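# Lift a perforated cover's edge onto a wooden block

## Task

Lift the side of the perforated cover that lies beside the wooden block and set it on top of the block, reaching well beyond the block's edge, while the cover's opposite edge stays down inside its opening. The cover must stay that way by itself once the robot lets go; release it and pull the grippers away at the end.

## Robot and tools

Robot: two xArm7 arms with parallel two-finger grippers, named left_arm (base near y = +0.310 m) and right_arm (base near y = -0.385 m). Both bases sit at z = 0 and face +x with a tiny yaw. The names are labels only; they do not match left or right in any picture.

Frame: one shared scene frame. The origin is on the table top midway between the arms, +x runs out over the table, +z is up, and left_arm is on the +y side. Positions are in metres, orientations are quaternions written w first (qw, qx, qy, qz). A gripper's fingers point along its own +z and close along its own y. end_effector_position is the point between closed finger pads, roughly 2 cm short of the tips; closing pushes the tips about 10 mm further out. Reported hand positions can be a little off, more so when an arm is stretched out.

The row: every motion argument is a single flat list of 16 numbers covering both arms, left_arm first: x, y, z, qw, qx, qy, qz, opening, then the same eight for right_arm. x, y, z and the quaternion are an absolute target pose for that gripper in the scene frame, not an offset. Opening runs from -1 (closed) to +1 (fully open, 0.084 m). An arm that should stay still must receive, in every call, the exact position and quaternion from the last result before it stopped, plus the opening it should keep. To hold an orientation, repeat the same target quaternion rather than copying the slightly drifted one that is reported. A target more than 0.6 m from the arm's last reported position along any gripper axis gets the call refused, and nothing is sent.

execute_actions: argument actions, a list with at most one item, or empty. An empty list just reports the current state. An action item is {"rows": [...], "steps": n}: up to 15 rows of 16 numbers, n from 1 to 15 control steps of 1/30 s (15 by default); each row covers one step and the final row repeats to fill out the steps. A wait item is {"steps": n} with n up to 300, counted from the previous result, so thinking time is included. Optional pictures (true/false) asks for camera images; they come by default.

move: argument target, one 16-number row as above, and optional speed in m/s (0.002 to 0.5, default 0.25; turning limited to twice that in rad/s). Each gripper follows a straight line to its target, all arms finishing together, lasting 0.5 to 10 s; longer paths get cut off at 10 s. Rotations take the shorter way. The path does not avoid obstacles or the other arm, and grippers may lag, wander or overshoot the speed, especially at full reach. The opening is applied when the move begins. Faster contact and targets set deeper past a surface both push harder.

wait: argument seconds, 0 to 10; the robot gets nothing new and keeps going toward its last clipped pose.

zoom_image: camera (cam_high, cam_low, cam_left_wrist or cam_right_wrist) and region [x0, y0, x1, y1] in pixels of that camera's latest 504x504 image, top-left origin, at most 504 by 504. It gives a sharper close-up. read_manual returns only licence text. finished_scene takes the integer number of the current scene, ends it permanently and reports whether the goal was met; call it only once the cover is resting by itself.

Control details: each step, the commanded pose is clipped to within 70 mm and 16 degrees of the measured pose, and the arm then tracks it by damped inverse kinematics, favouring position over orientation. A distant target may need several actions; afterwards check the reported pose and send the remainder. Joints move at most 3.14 rad/s. Elbows never quite straighten.

Results: a state line per arm with gripper position, quaternion and linear/angular velocities; grip_measured, the actual finger opening on the command scale; joint positions and torques (torques carry offsets and noise). A move adds a "move:" line with its ending (done, off_target, moving, held, fault) and the limits involved, plus each gripper's distance from its target; if only one arm is named, the other finished fine. limits=paced means the pose was clipped; limits=held means a clearance check blocked some steps, after which the arm can jump faster than asked. "pose unreachable" and HELD mark steps where the check changed or blocked a command. A "Hand target" line shows where each gripper is now being driven. MOTOR HOT appears from 65 °C; at 80 °C the arm is braked until it cools (OVER-TEMPERATURE FAULT).

Gripping: to keep hold, command an opening clearly under grip_measured; the bigger the gap, the harder the squeeze (about 24 N per pad max). Fast closing squeezes harder.

Avoid: dropping or knocking anything off the table (that fails the job), colliding or pressing the arms into each other, slamming or shoving hard. If contact torque on a joint hits its limit (waist and shoulder 45, upper arm roll, elbow and forearm roll 27, wrist pitch and wrist roll 18 N m, held load included), the arm backs off, freezes for 10 s and drops the rest of the call. Occasional brief tugs on held parts or pushes on loose objects may occur; recheck before releasing. Smooth, economical motion is preferred.

Each tool is called by a JSON object that holds its "api" and its "payload", one argument or row to a line.

## Session

{"api": "execute_actions", "payload": {
  "actions": []
}}

Scene clock: 0.00 s of 5000.00 s.
left_arm: end_effector_position=(+0.4098, +0.0236, +0.1556) grip_measured=+1.00 end_effector_quat_wxyz=(+0.123, +0.758, -0.628, +0.122) end_effector_velocity=(+0.000, +0.000, -0.000) end_effector_angular_velocity=(+0.001, +0.000, +0.000) | right_arm: end_effector_position=(+0.1421, -0.5653, +0.1988) grip_measured=+1.00 end_effector_quat_wxyz=(-0.262, +0.893, -0.357, +0.085) end_effector_velocity=(-0.000, -0.000, +0.000) end_effector_angular_velocity=(-0.002, -0.000, +0.000)
Joint positions: left_arm=[-0.514  0.073  0.054  0.915 -0.462  0.691  1.202  0.084] | right_arm=[-0.897 -0.653 -0.401  0.457  0.24   1.371 -0.545  0.084]
Joint velocities: left_arm=[ 0.     0.     0.001 -0.     0.001 -0.     0.     0.   ] | right_arm=[-0.    -0.001  0.     0.001 -0.    -0.    -0.     0.   ]
Joint torques (N m, as the arm reports them, + toward a larger angle): no reading
Motor temperatures (°C, as the motors report them): left_arm=[28 30 35 28 30 30 31] | right_arm=[33 30 29 35 26 33 32]
Hand target (left_arm): +0.410, +0.024, +0.156; +0.123, +0.758, -0.628, +0.122
Hand target (right_arm): +0.142, -0.565, +0.199; -0.262, +0.893, -0.357, +0.085

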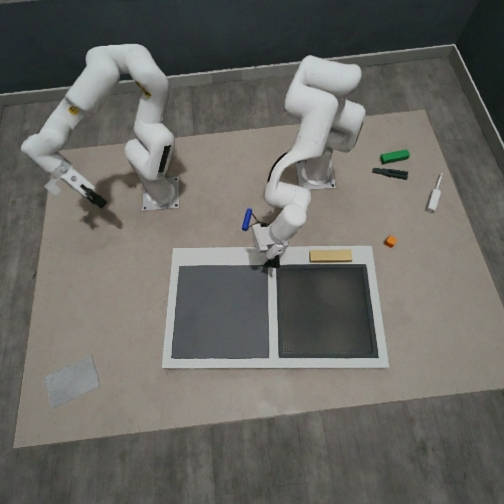

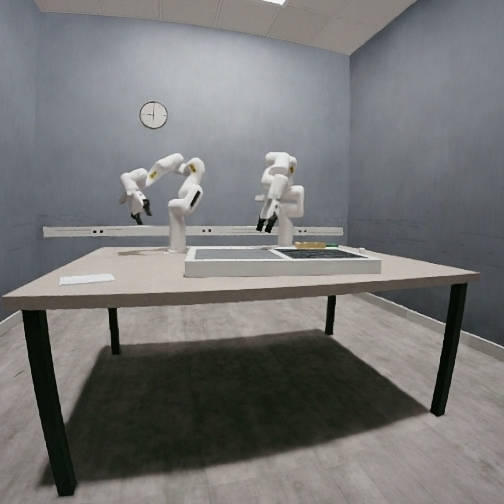

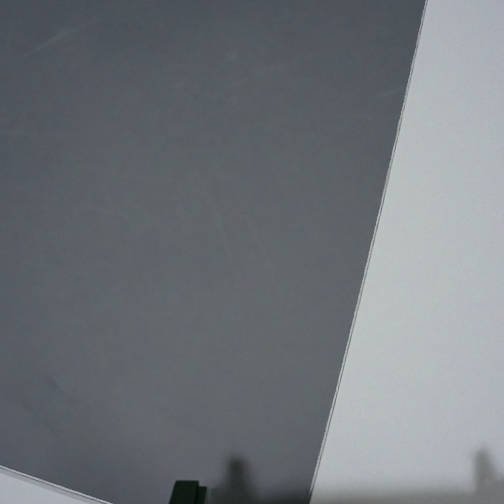

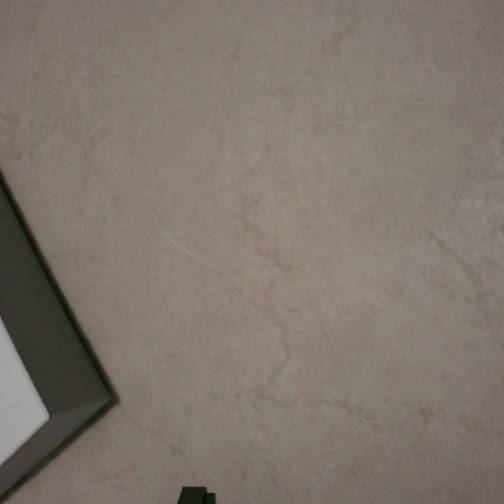

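{"api": "zoom_image", "payload": {
  "camera": "cam_high",
  "region": [230, 190, 400, 370]
}}

{"api": "zoom_image", "payload": {
  "camera": "cam_high",
  "region": [360, 130, 470, 260]
}}

{"api": "zoom_image", "payload": {
  "camera": "cam_low",
  "region": [180, 220, 400, 290]
}}

Region (230, 190, 400, 370) of cam_high's 504x504 image, scaled by 2.800, with more detail than that image has.

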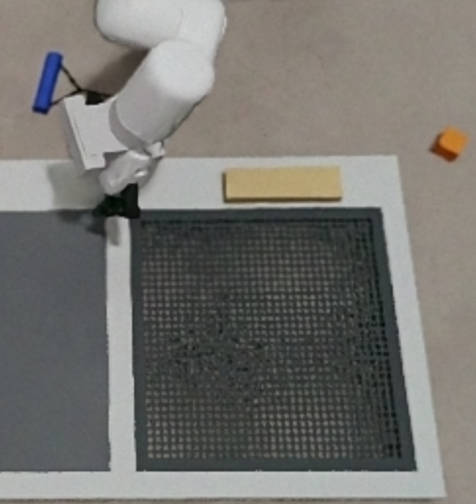

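Region (360, 130, 470, 260) of cam_high's 504x504 image, scaled by 3.877, with more detail than that image has; it fills the left 426 columns of this view, and the rest is white.

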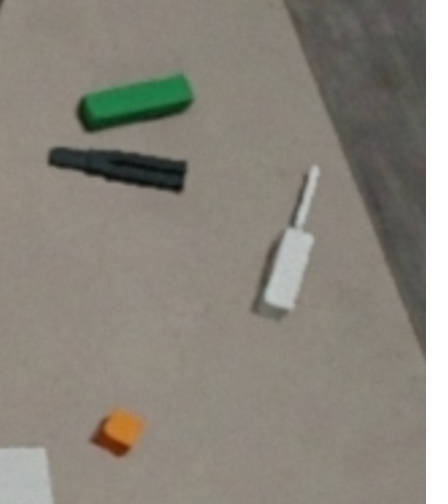

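Region (180, 220, 400, 290) of cam_low's 504x504 image, scaled by 2.291, with more detail than that image has; it fills the top 160 rows of this view, and the rest is white.

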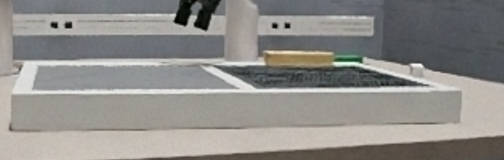

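{"api": "move", "payload": {
  "target": [0.33,0.30,0.30,0,1,0,0,1, 0.18,-0.02,0.27,0,1,0,0,1]
}}

Scene clock: 13.83 s of 5000.00 s.
left_arm: end_effector_position=(+0.3294, +0.3001, +0.2994) grip_measured=+1.00 end_effector_quat_wxyz=(-0.001, +1.000, +0.000, -0.000) end_effector_velocity=(+0.000, +0.001, +0.001) end_effector_angular_velocity=(+0.000, -0.003, +0.003) | right_arm: end_effector_position=(+0.1814, -0.0221, +0.2702) grip_measured=+1.00 end_effector_quat_wxyz=(+0.001, +1.000, -0.002, +0.001) end_effector_velocity=(-0.001, +0.002, +0.000) end_effector_angular_velocity=(-0.004, -0.001, +0.005)
Joint positions: left_arm=[-0.117 -0.502  0.112  0.855  0.057  1.356 -0.087  0.084] | right_arm=[-0.656 -1.318  1.004  1.088  1.053  1.921  0.233  0.084]
Joint velocities: left_arm=[ 0.002 -0.001  0.     0.003  0.001  0.001 -0.001  0.   ] | right_arm=[-0.002  0.001  0.003  0.009 -0.     0.002  0.002  0.   ]
Joint torques (N m, as the arm reports them, + toward a larger angle): left_arm=[ -0.92 -11.16  -0.72  15.54   0.92  -1.04  -0.83] | right_arm=[  0.14  13.38 -13.15   4.33  -0.15  -1.62   0.16]
Motor temperatures (°C, as the motors report them): left_arm=[28 30 35 29 30 30 31] | right_arm=[33 30 29 35 26 34 32]
Hand target (left_arm): +0.329, +0.300, +0.300; -0.001, +1.000, +0.000, -0.000
Hand target (right_arm): +0.181, -0.022, +0.270; +0.001, +1.000, -0.002, +0.001
Off the commanded pose (left_arm): 0.001 m, 0 deg.
Off the commanded pose (right_arm): 0.003 m, 0 deg.
After step 90, 7.53 s passed at rest.
move: done
camera_calibration (this result's frames):
cam_left_wrist: T_world_to_cam=[[-0.00593058, -0.999969, 0.00509262, 0.331001], [-0.999914, 0.00598962, 0.0116579, 0.39051], [-0.011688, -0.00502305, -0.999919, 0.437542], [0, 0, 0, 1]] pos_world=[0.397554, 0.33085, 0.431268]
cam_right_wrist: T_world_to_cam=[[-0.0216219, -0.999727, 0.00881012, 0.0158106], [-0.999737, 0.0216878, 0.0074529, 0.243156], [-0.00764194, -0.00864666, -0.999933, 0.401696], [0, 0, 0, 1]] pos_world=[0.246504, 0.0140061, 0.399717]

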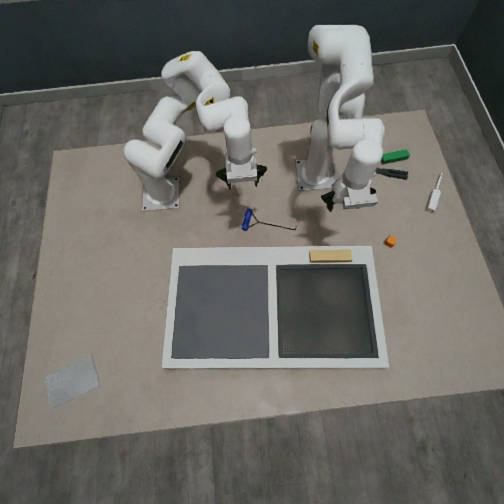

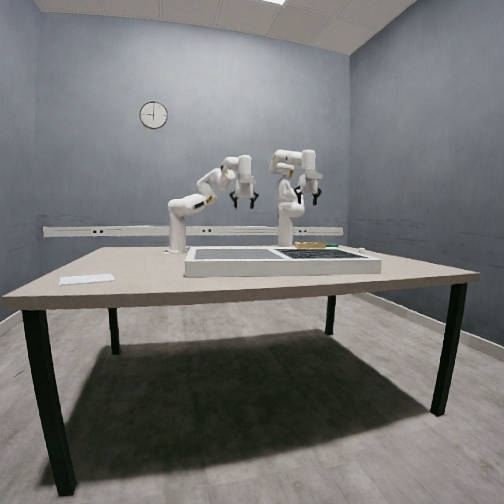

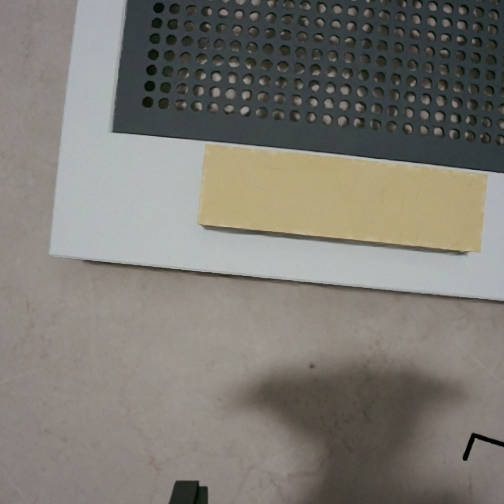

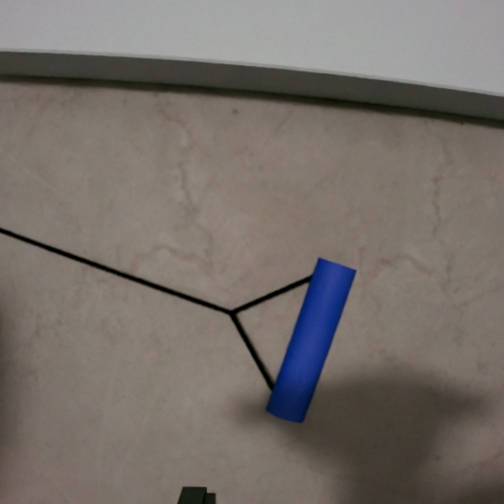

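{"api": "zoom_image", "payload": {
  "camera": "cam_left_wrist",
  "region": [250, 40, 450, 240]
}}

{"api": "zoom_image", "payload": {
  "camera": "cam_left_wrist",
  "region": [404, 404, 504, 504]
}}

Region (250, 40, 450, 240) of cam_left_wrist's 504x504 image, scaled by 2.520, with more detail than that image has.

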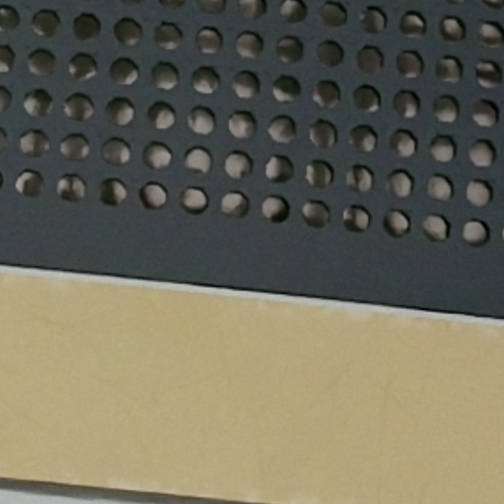

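Region (404, 404, 504, 504) of cam_left_wrist's 504x504 image, scaled by 5.040, with more detail than that image has.

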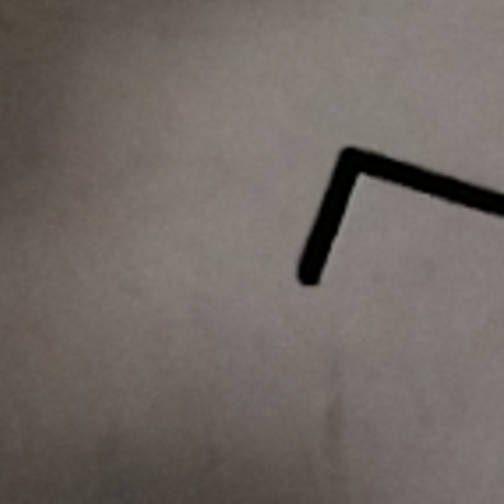

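{"api": "move", "payload": {
  "target": [0.33,0.30,0.30,0,1,0,0,1, 0.190,-0.0265,0.06,0,0.985,-0.174,0,-0.14]
}}

{"api": "zoom_image", "payload": {
  "camera": "cam_high",
  "region": [210, 180, 310, 250]
}}

Scene clock: 68.70 s of 5000.00 s.
left_arm: end_effector_position=(+0.3300, +0.3000, +0.3000) grip_measured=+1.00 end_effector_quat_wxyz=(+0.000, +1.000, -0.000, +0.000) end_effector_velocity=(+0.000, -0.000, +0.000) end_effector_angular_velocity=(-0.000, -0.000, +0.000) | right_arm: end_effector_position=(+0.1905, -0.0266, +0.0609) grip_measured=-0.15 end_effector_quat_wxyz=(-0.001, +0.985, -0.174, +0.001) end_effector_velocity=(-0.000, -0.001, -0.003) end_effector_angular_velocity=(-0.004, +0.004, -0.003)
Joint positions: left_arm=[-0.117 -0.501  0.113  0.857  0.056  1.356 -0.086  0.084] | right_arm=[-0.569 -1.603  1.431  0.783  1.495  1.691  0.526  0.037]
Joint velocities: left_arm=[-0. -0.  0.  0. -0. -0. -0. -0.] | right_arm=[-0.001 -0.     0.008 -0.002  0.003 -0.001  0.001  0.   ]
Joint torques (N m, as the arm reports them, + toward a larger angle): left_arm=[ -0.83 -10.98  -0.93  15.51   0.77  -1.07  -0.94] | right_arm=[  0.53  12.38 -14.19  -0.38  -0.11  -1.72  -0.09]
Motor temperatures (°C, as the motors report them): left_arm=[28 30 35 30 30 30 31] | right_arm=[33 30 30 35 26 34 32]
Hand target (left_arm): +0.330, +0.300, +0.300; +0.000, +1.000, -0.000, +0.000
Hand target (right_arm): +0.190, -0.027, +0.060; +0.000, +0.985, -0.174, +0.000
Off the commanded pose (left_arm): 0.000 m, 0 deg.
Off the commanded pose (right_arm): 0.001 m, 0 deg.
After step 90, 50.53 s passed at rest.
move: done
camera_calibration (this result's frames):
cam_left_wrist: T_world_to_cam=[[-0.00622009, -0.999956, 0.00704782, 0.330424], [-0.999923, 0.00629559, 0.0107403, 0.391254], [-0.0107842, -0.00698047, -0.999917, 0.43841], [0, 0, 0, 1]] pos_world=[0.398007, 0.331007, 0.431843]
cam_right_wrist: T_world_to_cam=[[-0.357798, -0.933775, 0.00661708, 0.0792924], [-0.933739, 0.357847, 0.00875218, 0.250151], [-0.0105405, -0.00304712, -0.99994, 0.193169], [0, 0, 0, 1]] pos_world=[0.263983, -0.0148858, 0.190443]

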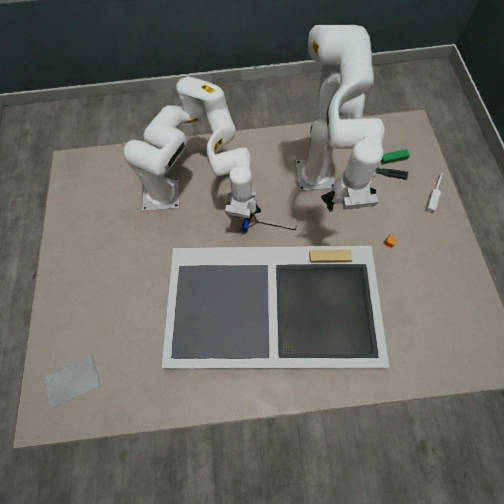

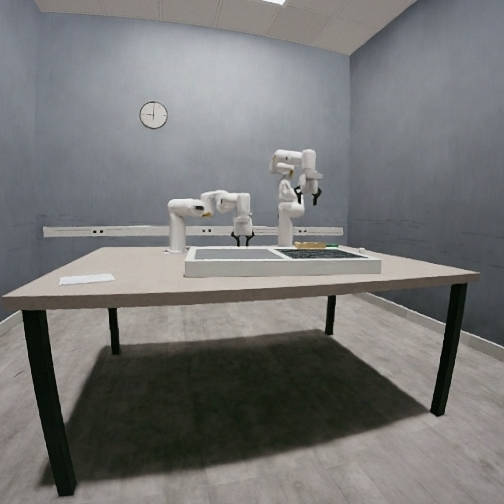

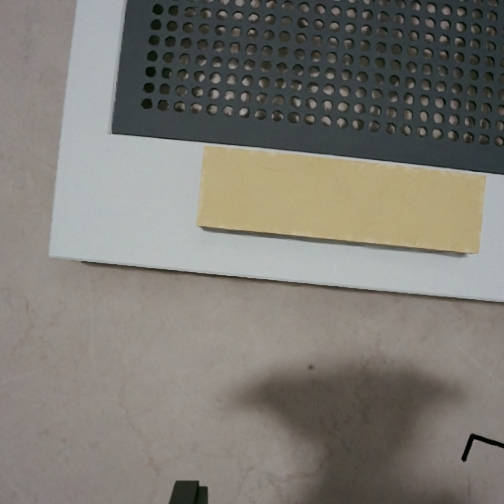

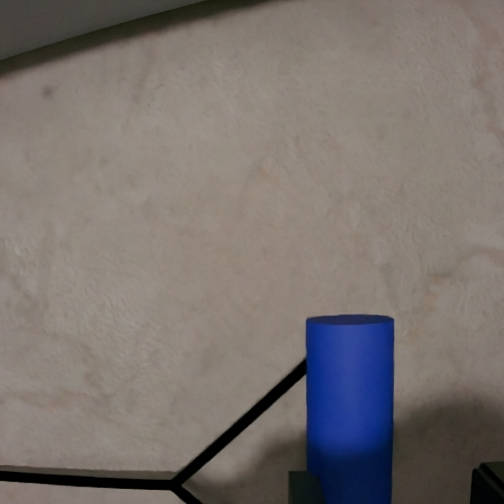

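Region (210, 180, 310, 250) of cam_high's 504x504 image, scaled by 5.040, with more detail than that image has; it fills the top 353 rows of this view, and the rest is white.

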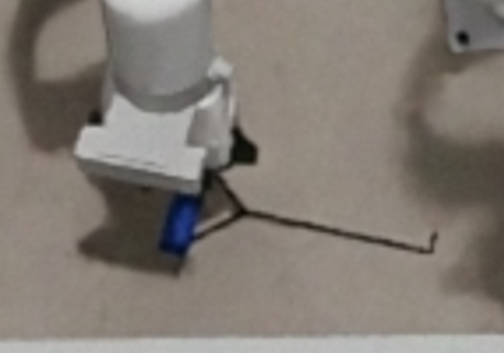

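{"api": "move", "payload": {
  "target": [0.33,0.30,0.30,0,1,0,0,1, 0.1925,-0.0242,0.045,0,0.985,-0.174,0,-0.14],
  "speed": 0.05
}}

{"api": "move", "payload": {
  "target": [0.33,0.30,0.30,0,1,0,0,1, 0.1925,-0.0242,0.023,0,0.985,-0.174,0,-0.14],
  "speed": 0.03
}}

Scene clock: 74.93 s of 5000.00 s.
left_arm: end_effector_position=(+0.3300, +0.3000, +0.3000) grip_measured=+1.00 end_effector_quat_wxyz=(+0.000, +1.000, +0.000, +0.000) end_effector_velocity=(-0.000, +0.001, -0.000) end_effector_angular_velocity=(-0.002, +0.001, +0.003) | right_arm: end_effector_position=(+0.1926, -0.0242, +0.0451) grip_measured=-0.15 end_effector_quat_wxyz=(-0.000, +0.985, -0.174, +0.000) end_effector_velocity=(-0.000, +0.002, -0.000) end_effector_angular_velocity=(+0.004, +0.001, +0.002)
Joint positions: left_arm=[-0.117 -0.501  0.113  0.857  0.056  1.356 -0.086  0.084] | right_arm=[-0.575 -1.615  1.473  0.789  1.533  1.671  0.528  0.037]
Joint velocities: left_arm=[-0.    -0.     0.004 -0.     0.     0.     0.     0.   ] | right_arm=[ 0.     0.001  0.     0.001  0.004 -0.001 -0.    -0.   ]
Joint torques (N m, as the arm reports them, + toward a larger angle): left_arm=[ -1.04 -10.89  -0.86  15.64   0.82  -1.15  -0.84] | right_arm=[  0.22  12.07 -14.8   -0.72  -0.28  -1.66   0.  ]
Motor temperatures (°C, as the motors report them): left_arm=[28 30 35 30 30 30 31] | right_arm=[33 30 30 35 26 34 32]
Hand target (left_arm): +0.330, +0.300, +0.300; +0.000, +1.000, -0.000, -0.000
Hand target (right_arm): +0.193, -0.024, +0.045; +0.000, +0.985, -0.174, +0.000
Off the commanded pose (left_arm): 0.000 m, 0 deg.
Off the commanded pose (right_arm): 0.000 m, 0 deg.
After step 90, 2.47 s passed at rest.
move: done
camera_calibration (this result's frames):
cam_left_wrist: T_world_to_cam=[[-0.0062156, -0.999956, 0.00704709, 0.330424], [-0.999923, 0.0062911, 0.0107431, 0.391257], [-0.010787, -0.00697977, -0.999917, 0.43841], [0, 0, 0, 1]] pos_world=[0.39801, 0.331008, 0.431842]
cam_right_wrist: T_world_to_cam=[[-0.358416, -0.933531, 0.00766865, 0.0824323], [-0.93349, 0.358478, 0.00948288, 0.251334], [-0.0116016, -0.00375979, -0.999926, 0.177583], [0, 0, 0, 1]] pos_world=[0.266223, -0.0124771, 0.174554]

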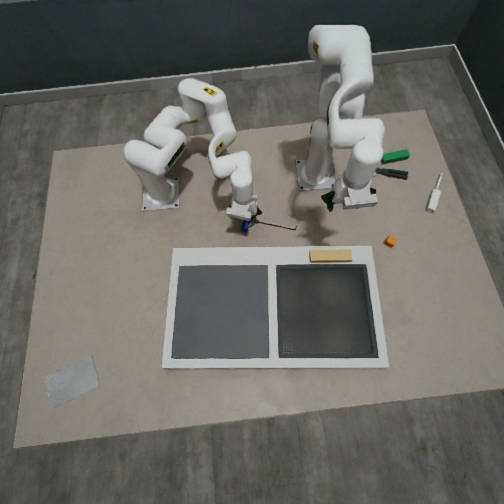

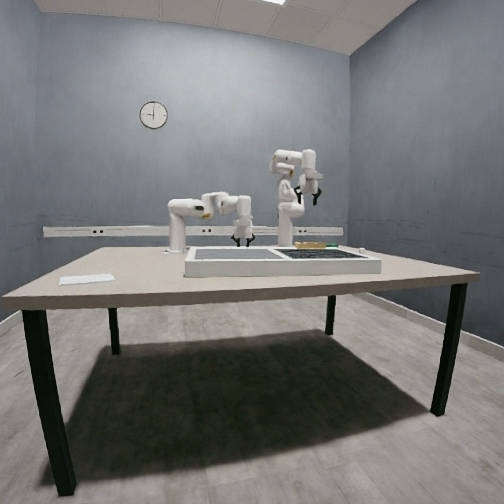

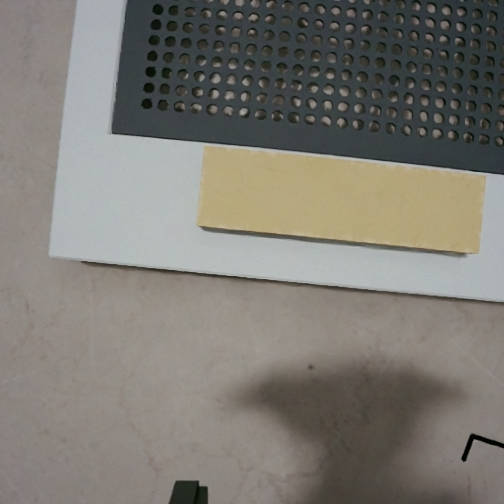

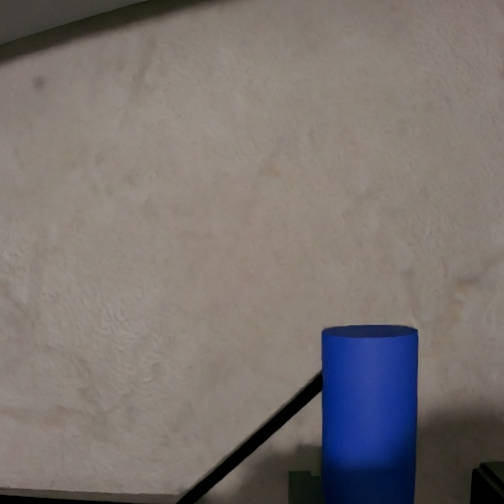

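Scene clock: 75.97 s of 5000.00 s.
left_arm: end_effector_position=(+0.3300, +0.3000, +0.3000) grip_measured=+1.00 end_effector_quat_wxyz=(+0.000, +1.000, +0.000, -0.000) end_effector_velocity=(-0.000, -0.001, -0.000) end_effector_angular_velocity=(+0.001, +0.000, -0.002) | right_arm: end_effector_position=(+0.1926, -0.0242, +0.0232) grip_measured=-0.15 end_effector_quat_wxyz=(-0.000, +0.985, -0.174, +0.000) end_effector_velocity=(-0.000, +0.000, -0.000) end_effector_angular_velocity=(+0.001, -0.001, +0.001)
Joint positions: left_arm=[-0.117 -0.501  0.113  0.857  0.056  1.356 -0.086  0.084] | right_arm=[-0.569 -1.633  1.53   0.784  1.586  1.643  0.531  0.037]
Joint velocities: left_arm=[-0.     0.    -0.002 -0.    -0.     0.     0.     0.   ] | right_arm=[ 0.001  0.     0.001 -0.     0.001 -0.002  0.     0.   ]
Joint torques (N m, as the arm reports them, + toward a larger angle): left_arm=[ -0.81 -11.    -0.86  15.57   0.77  -1.15  -0.84] | right_arm=[  0.26  12.2  -14.62  -1.39  -0.1   -1.65  -0.19]
Motor temperatures (°C, as the motors report them): left_arm=[28 30 35 30 30 30 31] | right_arm=[33 30 30 35 26 34 32]
Hand target (left_arm): +0.330, +0.300, +0.300; -0.000, +1.000, +0.000, -0.000
Hand target (right_arm): +0.193, -0.024, +0.023; +0.000, +0.985, -0.174, +0.000
Off the commanded pose (left_arm): 0.000 m, 0 deg.
Off the commanded pose (right_arm): 0.000 m, 0 deg.
move: done
camera_calibration (this result's frames):
cam_left_wrist: T_world_to_cam=[[-0.00621566, -0.999956, 0.00704692, 0.330424], [-0.999922, 0.00629116, 0.0107433, 0.391257], [-0.0107871, -0.0069796, -0.999917, 0.43841], [0, 0, 0, 1]] pos_world=[0.39801, 0.331007, 0.431842]
cam_right_wrist: T_world_to_cam=[[-0.358397, -0.933538, 0.00766086, 0.0826169], [-0.933498, 0.358459, 0.00945354, 0.251567], [-0.0115713, -0.00376328, -0.999926, 0.155589], [0, 0, 0, 1]] pos_world=[0.266247, -0.012465, 0.152567]

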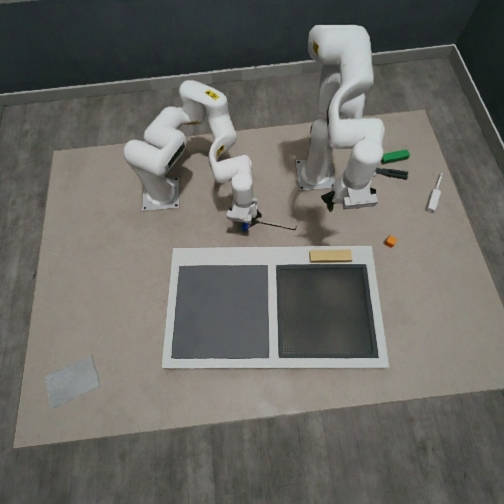

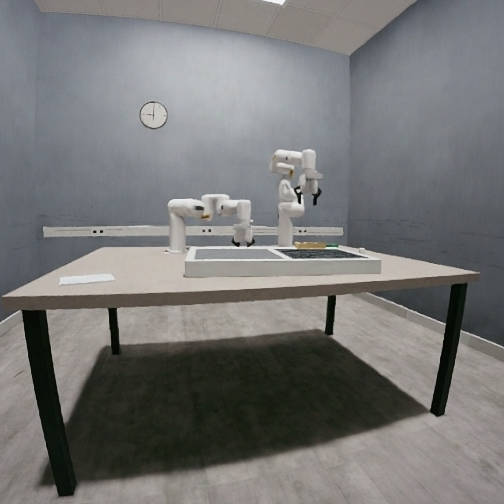

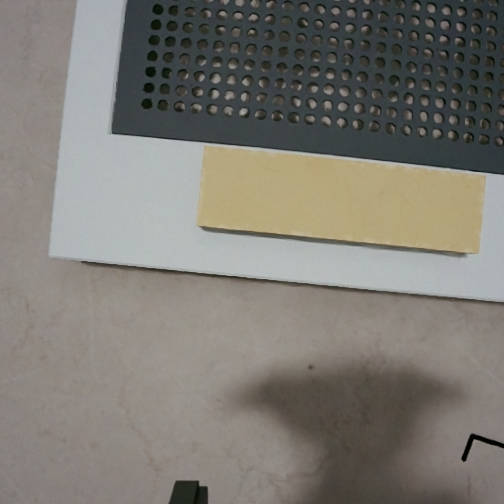

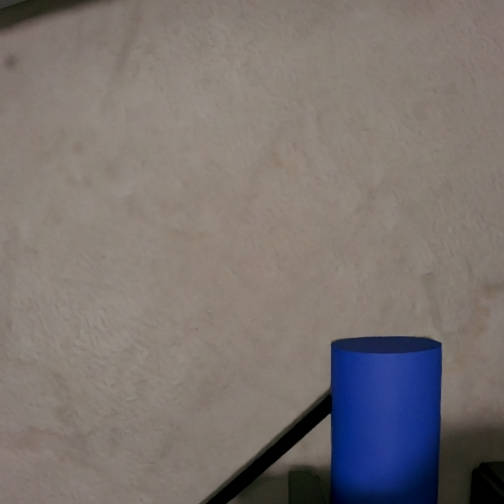

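{"api": "move", "payload": {
  "target": [0.33,0.30,0.30,0,1,0,0,1, 0.1932,-0.0223,0.021,0,0.985,-0.174,0,-1],
  "speed": 0.02
}}

{"api": "move", "payload": {
  "target": [0.33,0.42,0.30,0,1,0,0,1, 0.22,-0.08,0.30,0,0.985,-0.174,0,-1],
  "speed": 0.15
}}

Scene clock: 80.80 s of 5000.00 s.
left_arm: end_effector_position=(+0.3300, +0.3000, +0.3000) grip_measured=+1.00 end_effector_quat_wxyz=(-0.000, +1.000, +0.000, -0.000) end_effector_velocity=(+0.000, +0.000, +0.000) end_effector_angular_velocity=(+0.000, -0.000, +0.000) | right_arm: end_effector_position=(+0.1934, -0.0228, +0.0220) grip_measured=-0.47 end_effector_quat_wxyz=(-0.000, +0.985, -0.175, +0.000) end_effector_velocity=(+0.002, -0.000, -0.008) end_effector_angular_velocity=(-0.010, -0.002, +0.001)
Joint positions: left_arm=[-0.117 -0.501  0.113  0.857  0.056  1.356 -0.086  0.084] | right_arm=[-0.573 -1.635  1.533  0.789  1.59   1.642  0.534  0.023]
Joint velocities: left_arm=[ 0. -0. -0.  0.  0. -0.  0.  0.] | right_arm=[-0.005 -0.008  0.021  0.008  0.011 -0.01   0.001 -0.001]
Joint torques (N m, as the arm reports them, + toward a larger angle): left_arm=[ -0.75 -11.    -0.81  15.41   0.75  -1.09  -0.84] | right_arm=[-0.9  10.73 -9.11  2.73  3.22 -3.38 -0.08]
Motor temperatures (°C, as the motors report them): left_arm=[28 30 35 30 30 30 31] | right_arm=[33 30 31 35 26 34 32]
Hand target (left_arm): +0.330, +0.300, +0.300; +0.000, +1.000, +0.000, -0.000
Hand target (right_arm): +0.193, -0.022, +0.021; +0.000, +0.985, -0.174, +0.000
Off the commanded pose (left_arm): 0.000 m, 0 deg.
Off the commanded pose (right_arm): 0.001 m, 0 deg.
After step 90, 1.13 s passed at rest.
move: done
camera_calibration (this result's frames):
cam_left_wrist: T_world_to_cam=[[-0.00621578, -0.999956, 0.00704672, 0.330424], [-0.999922, 0.00629128, 0.0107433, 0.391257], [-0.0107871, -0.00697939, -0.999917, 0.43841], [0, 0, 0, 1]] pos_world=[0.39801, 0.331007, 0.431842]
cam_right_wrist: T_world_to_cam=[[-0.360008, -0.932923, 0.00697846, 0.0845118], [-0.93288, 0.360062, 0.00953613, 0.251788], [-0.0114092, -0.00307699, -0.99993, 0.154476], [0, 0, 0, 1]] pos_world=[0.267076, -0.0113411, 0.151474]

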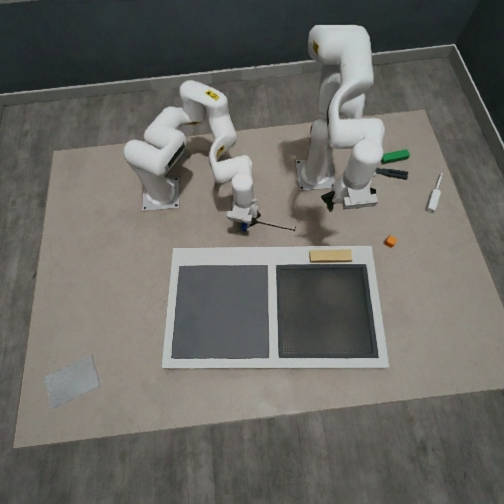

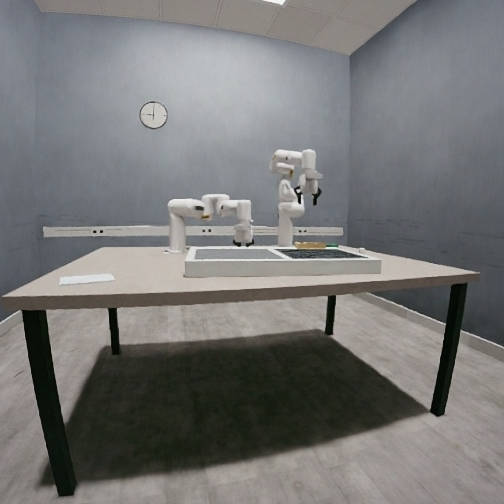

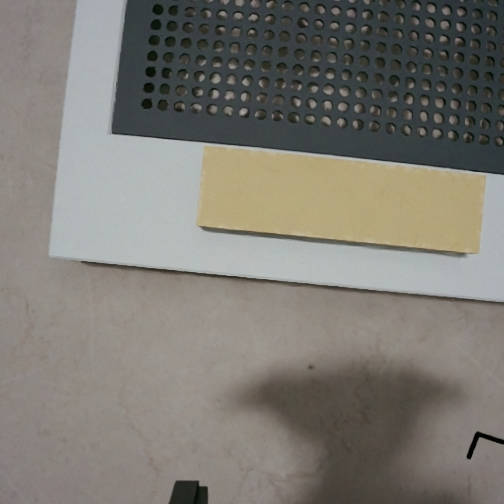

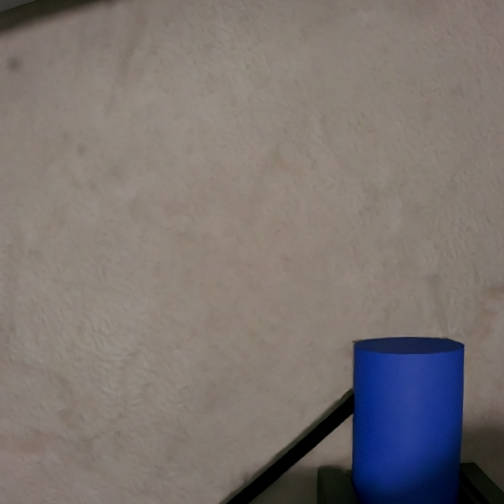

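Scene clock: 83.07 s of 5000.00 s.
left_arm: end_effector_position=(+0.3299, +0.4197, +0.3000) grip_measured=+1.00 end_effector_quat_wxyz=(+0.000, +1.000, -0.000, -0.000) end_effector_velocity=(-0.000, +0.001, +0.000) end_effector_angular_velocity=(-0.001, -0.001, +0.002) | right_arm: end_effector_position=(+0.2190, -0.0795, +0.2991) grip_measured=-0.48 end_effector_quat_wxyz=(+0.000, +0.985, -0.174, -0.001) end_effector_velocity=(-0.000, -0.000, +0.002) end_effector_angular_velocity=(-0.001, -0.002, -0.000)
Joint positions: left_arm=[-0.023 -0.464  0.32   0.905  0.145  1.351  0.178  0.084] | right_arm=[-0.768 -1.29   0.912  1.069  0.965  1.965  0.395  0.023]
Joint velocities: left_arm=[ 0.001  0.     0.002  0.001 -0.    -0.     0.001  0.   ] | right_arm=[-0.001  0.    -0.004  0.004 -0.002  0.003  0.     0.   ]
Joint torques (N m, as the arm reports them, + toward a larger angle): left_arm=[ -0.78 -11.31  -2.29  15.41   0.83  -1.16  -0.79] | right_arm=[  0.1   12.34 -12.34   5.57   0.09  -1.68   0.18]
Motor temperatures (°C, as the motors report them): left_arm=[28 30 35 30 30 30 31] | right_arm=[33 30 31 35 26 34 32]
Hand target (left_arm): +0.330, +0.420, +0.300; +0.000, +1.000, -0.000, -0.000
Hand target (right_arm): +0.219, -0.080, +0.300; +0.000, +0.985, -0.174, -0.001
Off the commanded pose (left_arm): 0.000 m, 0 deg.
Off the commanded pose (right_arm): 0.001 m, 0 deg.
move: done
camera_calibration (this result's frames):
cam_left_wrist: T_world_to_cam=[[-0.00665183, -0.999952, 0.00723544, 0.450165], [-0.999918, 0.00673061, 0.0109192, 0.390184], [-0.0109673, -0.00716222, -0.999914, 0.439429], [0, 0, 0, 1]] pos_world=[0.397965, 0.450664, 0.431874]
cam_right_wrist: T_world_to_cam=[[-0.358815, -0.933364, 0.00910988, 0.0379632], [-0.933304, 0.358904, 0.0114936, 0.292864], [-0.0139973, -0.00437822, -0.999892, 0.432051], [0, 0, 0, 1]] pos_world=[0.293, -0.0677848, 0.428293]

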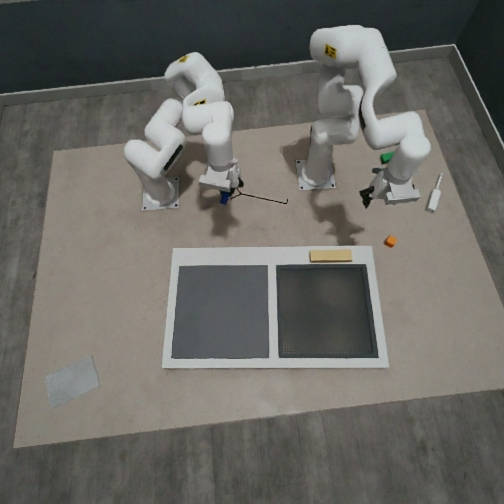

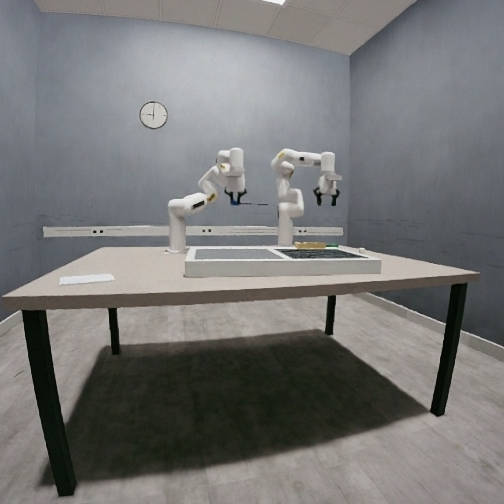

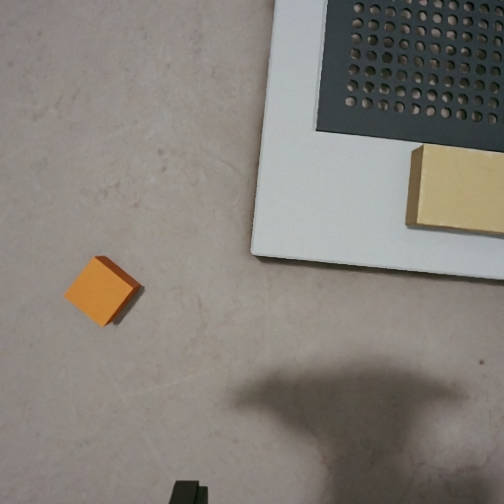

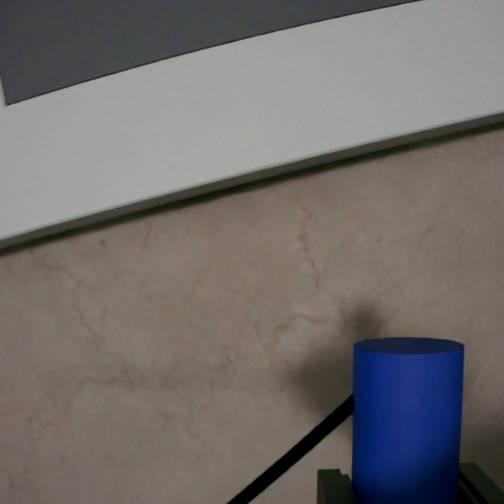

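{"api": "move", "payload": {
  "target": [0.33,0.42,0.30,0,1,0,0,1, 0.606,0.085,0.26,-0.0923,0.5964,0.3799,0.7011,-1],
  "speed": 0.2
}}

Scene clock: 103.90 s of 5000.00 s.
left_arm: end_effector_position=(+0.3300, +0.4200, +0.3000) grip_measured=+1.00 end_effector_quat_wxyz=(+0.000, +1.000, -0.000, -0.000) end_effector_velocity=(-0.000, +0.000, -0.000) end_effector_angular_velocity=(-0.001, +0.001, +0.001) | right_arm: end_effector_position=(+0.6059, +0.0855, +0.2608) grip_measured=-0.48 end_effector_quat_wxyz=(-0.091, +0.596, +0.380, +0.702) end_effector_velocity=(+0.002, -0.003, -0.002) end_effector_angular_velocity=(+0.001, -0.000, -0.004)
Joint positions: left_arm=[-0.022 -0.464  0.321  0.906  0.145  1.351  0.178  0.084] | right_arm=[-1.477 -2.06   1.271  1.423  3.189  0.701 -1.48   0.023]
Joint velocities: left_arm=[-0.     0.001  0.002 -0.     0.    -0.     0.    -0.   ] | right_arm=[-0.004 -0.     0.004  0.     0.006 -0.001 -0.005 -0.   ]
Joint torques (N m, as the arm reports them, + toward a larger angle): left_arm=[ -0.73 -11.36  -2.33  15.4    0.77  -1.13  -0.83] | right_arm=[  0.41  14.92 -14.63  -9.09  -0.17  -1.21   0.17]
Motor temperatures (°C, as the motors report them): left_arm=[28 30 35 30 30 30 31] | right_arm=[33 30 30 35 26 34 32]
Hand target (left_arm): +0.330, +0.420, +0.300; +0.000, +1.000, -0.000, -0.000
Hand target (right_arm): +0.606, +0.085, +0.260; -0.090, +0.596, +0.380, +0.701
Off the commanded pose (left_arm): 0.000 m, 0 deg.
Off the commanded pose (right_arm): 0.001 m, 0 deg.
After step 90, 12.23 s passed at rest.
move: done
camera_calibration (this result's frames):
cam_left_wrist: T_world_to_cam=[[-0.00621595, -0.999956, 0.00704769, 0.450418], [-0.999922, 0.00629147, 0.0107441, 0.390502], [-0.010788, -0.00698036, -0.999917, 0.439249], [0, 0, 0, 1]] pos_world=[0.39801, 0.451007, 0.431842]
cam_right_wrist: T_world_to_cam=[[0.578664, -0.705144, 0.409779, -0.360808], [0.256008, -0.32, -0.912173, 0.173526], [0.774343, 0.632749, -0.00465024, -0.391745], [0, 0, 0, 1]] pos_world=[0.467708, 0.0489828, 0.304316]

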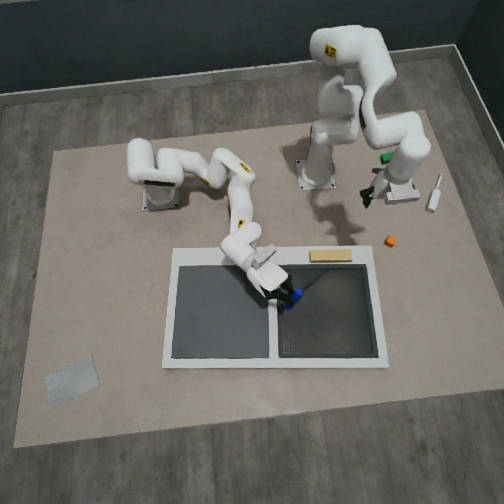

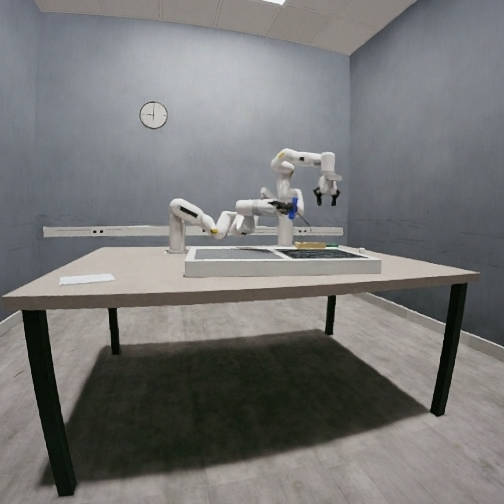

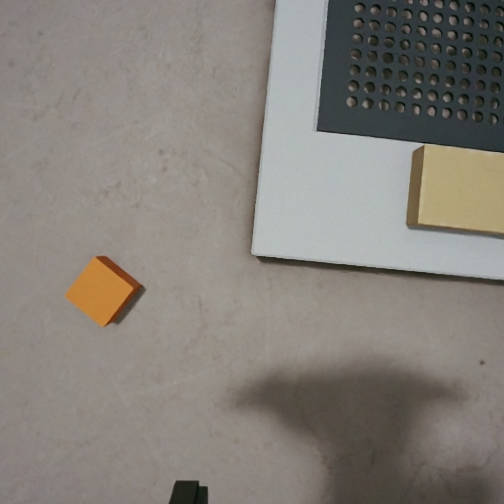

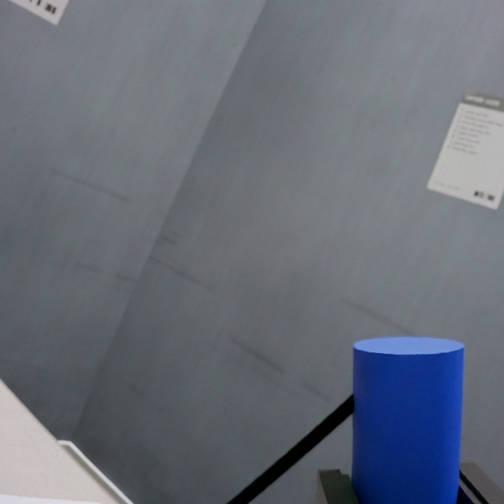

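{"api": "move", "payload": {
  "target": [0.33,0.42,0.30,0,1,0,0,1, 0.40,-0.10,0.75,-0.0923,0.5964,0.3799,0.7011,-1],
  "speed": 0.25
}}

Scene clock: 111.83 s of 5000.00 s.
left_arm: end_effector_position=(+0.3300, +0.4200, +0.3000) grip_measured=+1.00 end_effector_quat_wxyz=(-0.000, +1.000, +0.000, -0.000) end_effector_velocity=(-0.000, +0.000, -0.000) end_effector_angular_velocity=(-0.000, -0.000, +0.001) | right_arm: end_effector_position=(+0.4002, -0.0988, +0.7487) grip_measured=-0.48 end_effector_quat_wxyz=(-0.093, +0.598, +0.379, +0.700) end_effector_velocity=(-0.002, -0.007, +0.006) end_effector_angular_velocity=(+0.012, -0.008, -0.007)
Joint positions: left_arm=[-0.022 -0.464  0.321  0.906  0.145  1.351  0.178  0.084] | right_arm=[-1.492 -1.28   0.45   1.286  2.229  1.555 -1.159  0.023]
Joint velocities: left_arm=[-0.    -0.     0.001  0.     0.    -0.    -0.     0.   ] | right_arm=[-0.002  0.007 -0.009 -0.003 -0.    -0.001  0.001  0.   ]
Joint torques (N m, as the arm reports them, + toward a larger angle): left_arm=[ -0.73 -11.22  -2.42  15.37   0.66  -1.18  -0.84] | right_arm=[ 0.31 14.51 -7.39  2.7   1.16 -1.71 -0.01]
Motor temperatures (°C, as the motors report them): left_arm=[28 30 35 30 30 30 31] | right_arm=[33 30 31 35 26 34 32]
Hand target (left_arm): +0.330, +0.420, +0.300; -0.000, +1.000, +0.000, -0.000
Hand target (right_arm): +0.400, -0.099, +0.749; -0.093, +0.597, +0.379, +0.701
Off the commanded pose (left_arm): 0.000 m, 0 deg.
Off the commanded pose (right_arm): 0.002 m, 0 deg.
After step 90, 2.17 s passed at rest.
move: done
camera_calibration (this result's frames):
cam_left_wrist: T_world_to_cam=[[-0.00621582, -0.999956, 0.00704675, 0.450418], [-0.999922, 0.00629132, 0.0107433, 0.390502], [-0.0107871, -0.00697943, -0.999917, 0.439248], [0, 0, 0, 1]] pos_world=[0.39801, 0.451007, 0.431842]
cam_right_wrist: T_world_to_cam=[[0.582208, -0.705624, 0.403892, -0.568773], [0.250928, -0.31657, -0.914778, 0.616561], [0.773349, 0.633939, -0.00724881, -0.111132], [0, 0, 0, 1]] pos_world=[0.262376, -0.135704, 0.792934]

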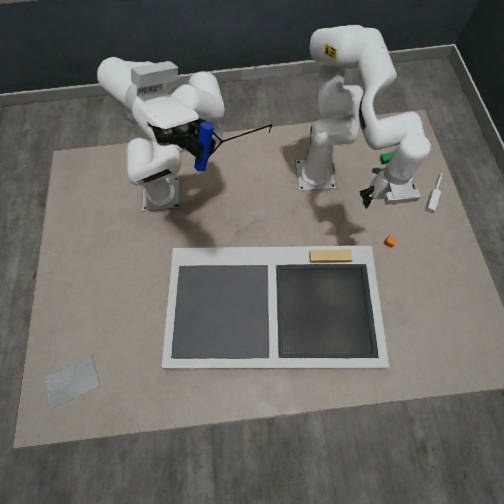

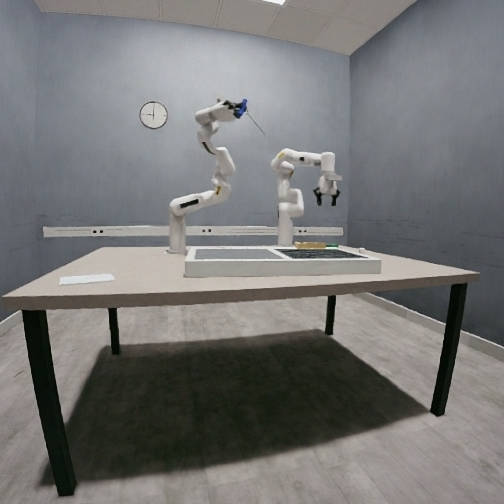

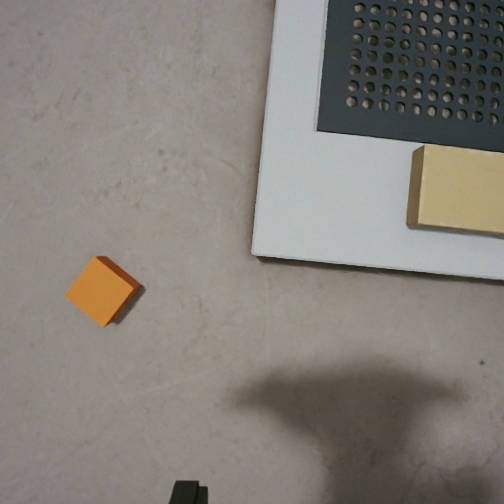

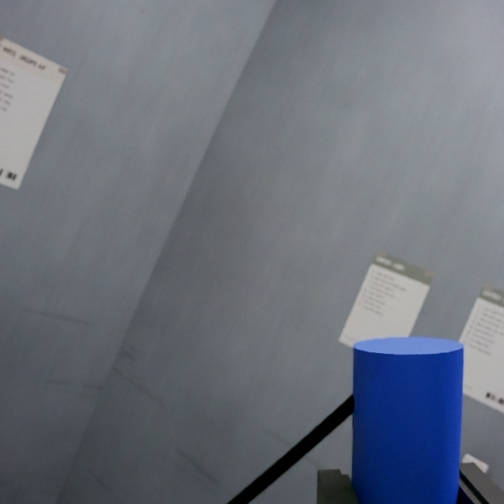

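{"api": "move", "payload": {
  "target": [0.33,0.42,0.30,0,1,0,0,1, 0.63,-0.76,0.45,0.3265,0.7064,-0.0308,0.6272,-1],
  "speed": 0.3
}}

Scene clock: 120.33 s of 5000.00 s.
left_arm: end_effector_position=(+0.3300, +0.4200, +0.3000) grip_measured=+1.00 end_effector_quat_wxyz=(+0.000, +1.000, -0.000, -0.000) end_effector_velocity=(+0.000, -0.000, +0.000) end_effector_angular_velocity=(+0.001, -0.001, -0.001) | right_arm: end_effector_position=(+0.6286, -0.7598, +0.4505) grip_measured=-0.48 end_effector_quat_wxyz=(+0.327, +0.708, -0.029, +0.626) end_effector_velocity=(-0.001, -0.004, -0.005) end_effector_angular_velocity=(+0.006, +0.004, -0.006)
Joint positions: left_arm=[-0.022 -0.464  0.321  0.906  0.145  1.351  0.178  0.084] | right_arm=[-2.559 -1.398  1.297  1.373  2.667  0.779 -1.676  0.023]
Joint velocities: left_arm=[ 0.    -0.    -0.002  0.     0.001  0.    -0.    -0.   ] | right_arm=[-0.007 -0.001  0.008  0.002 -0.    -0.003  0.001  0.   ]
Joint torques (N m, as the arm reports them, + toward a larger angle): left_arm=[ -0.6  -11.22  -2.28  15.48   0.88  -1.12  -0.84] | right_arm=[  0.44  19.19 -16.71   1.67  -0.06  -0.78   0.18]
Motor temperatures (°C, as the motors report them): left_arm=[28 30 35 30 30 30 31] | right_arm=[33 30 30 35 26 34 32]
Hand target (left_arm): +0.330, +0.420, +0.300; -0.000, +1.000, -0.000, -0.000
Hand target (right_arm): +0.629, -0.760, +0.450; +0.327, +0.708, -0.029, +0.625
Off the commanded pose (left_arm): 0.000 m, 0 deg.
Off the commanded pose (right_arm): 0.002 m, 0 deg.
After step 90, 2.40 s passed at rest.
move: done
camera_calibration (this result's frames):
cam_left_wrist: T_world_to_cam=[[-0.00621593, -0.999956, 0.0070468, 0.450418], [-0.999922, 0.00629143, 0.0107433, 0.390502], [-0.0107871, -0.00697948, -0.999917, 0.439248], [0, 0, 0, 1]] pos_world=[0.39801, 0.451007, 0.431842]
cam_right_wrist: T_world_to_cam=[[-0.460408, -0.787205, 0.410284, -0.457178], [-0.216134, -0.348869, -0.911908, 0.344989], [0.860994, -0.508526, -0.00951928, -0.792967], [0, 0, 0, 1]] pos_world=[0.546815, -0.642781, 0.494622]

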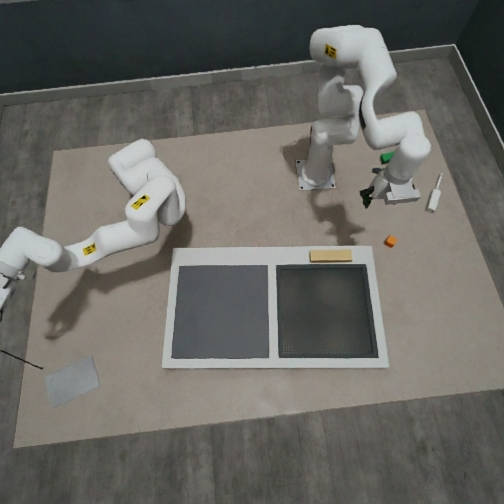

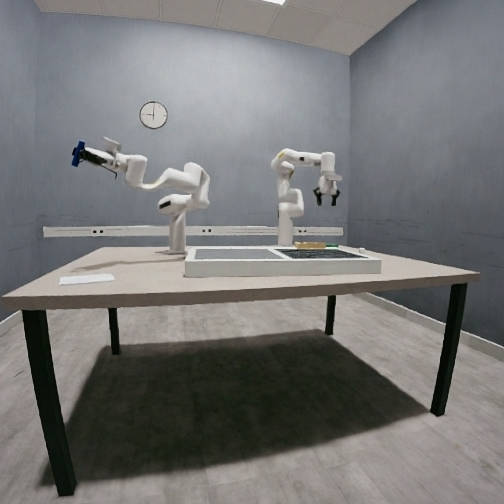

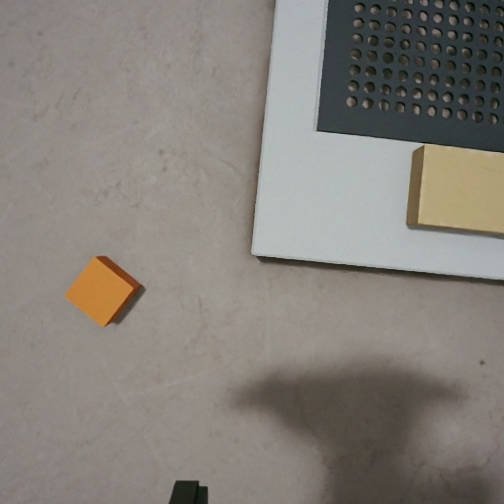

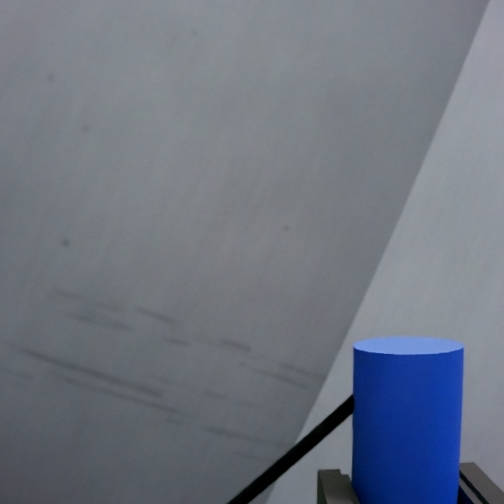

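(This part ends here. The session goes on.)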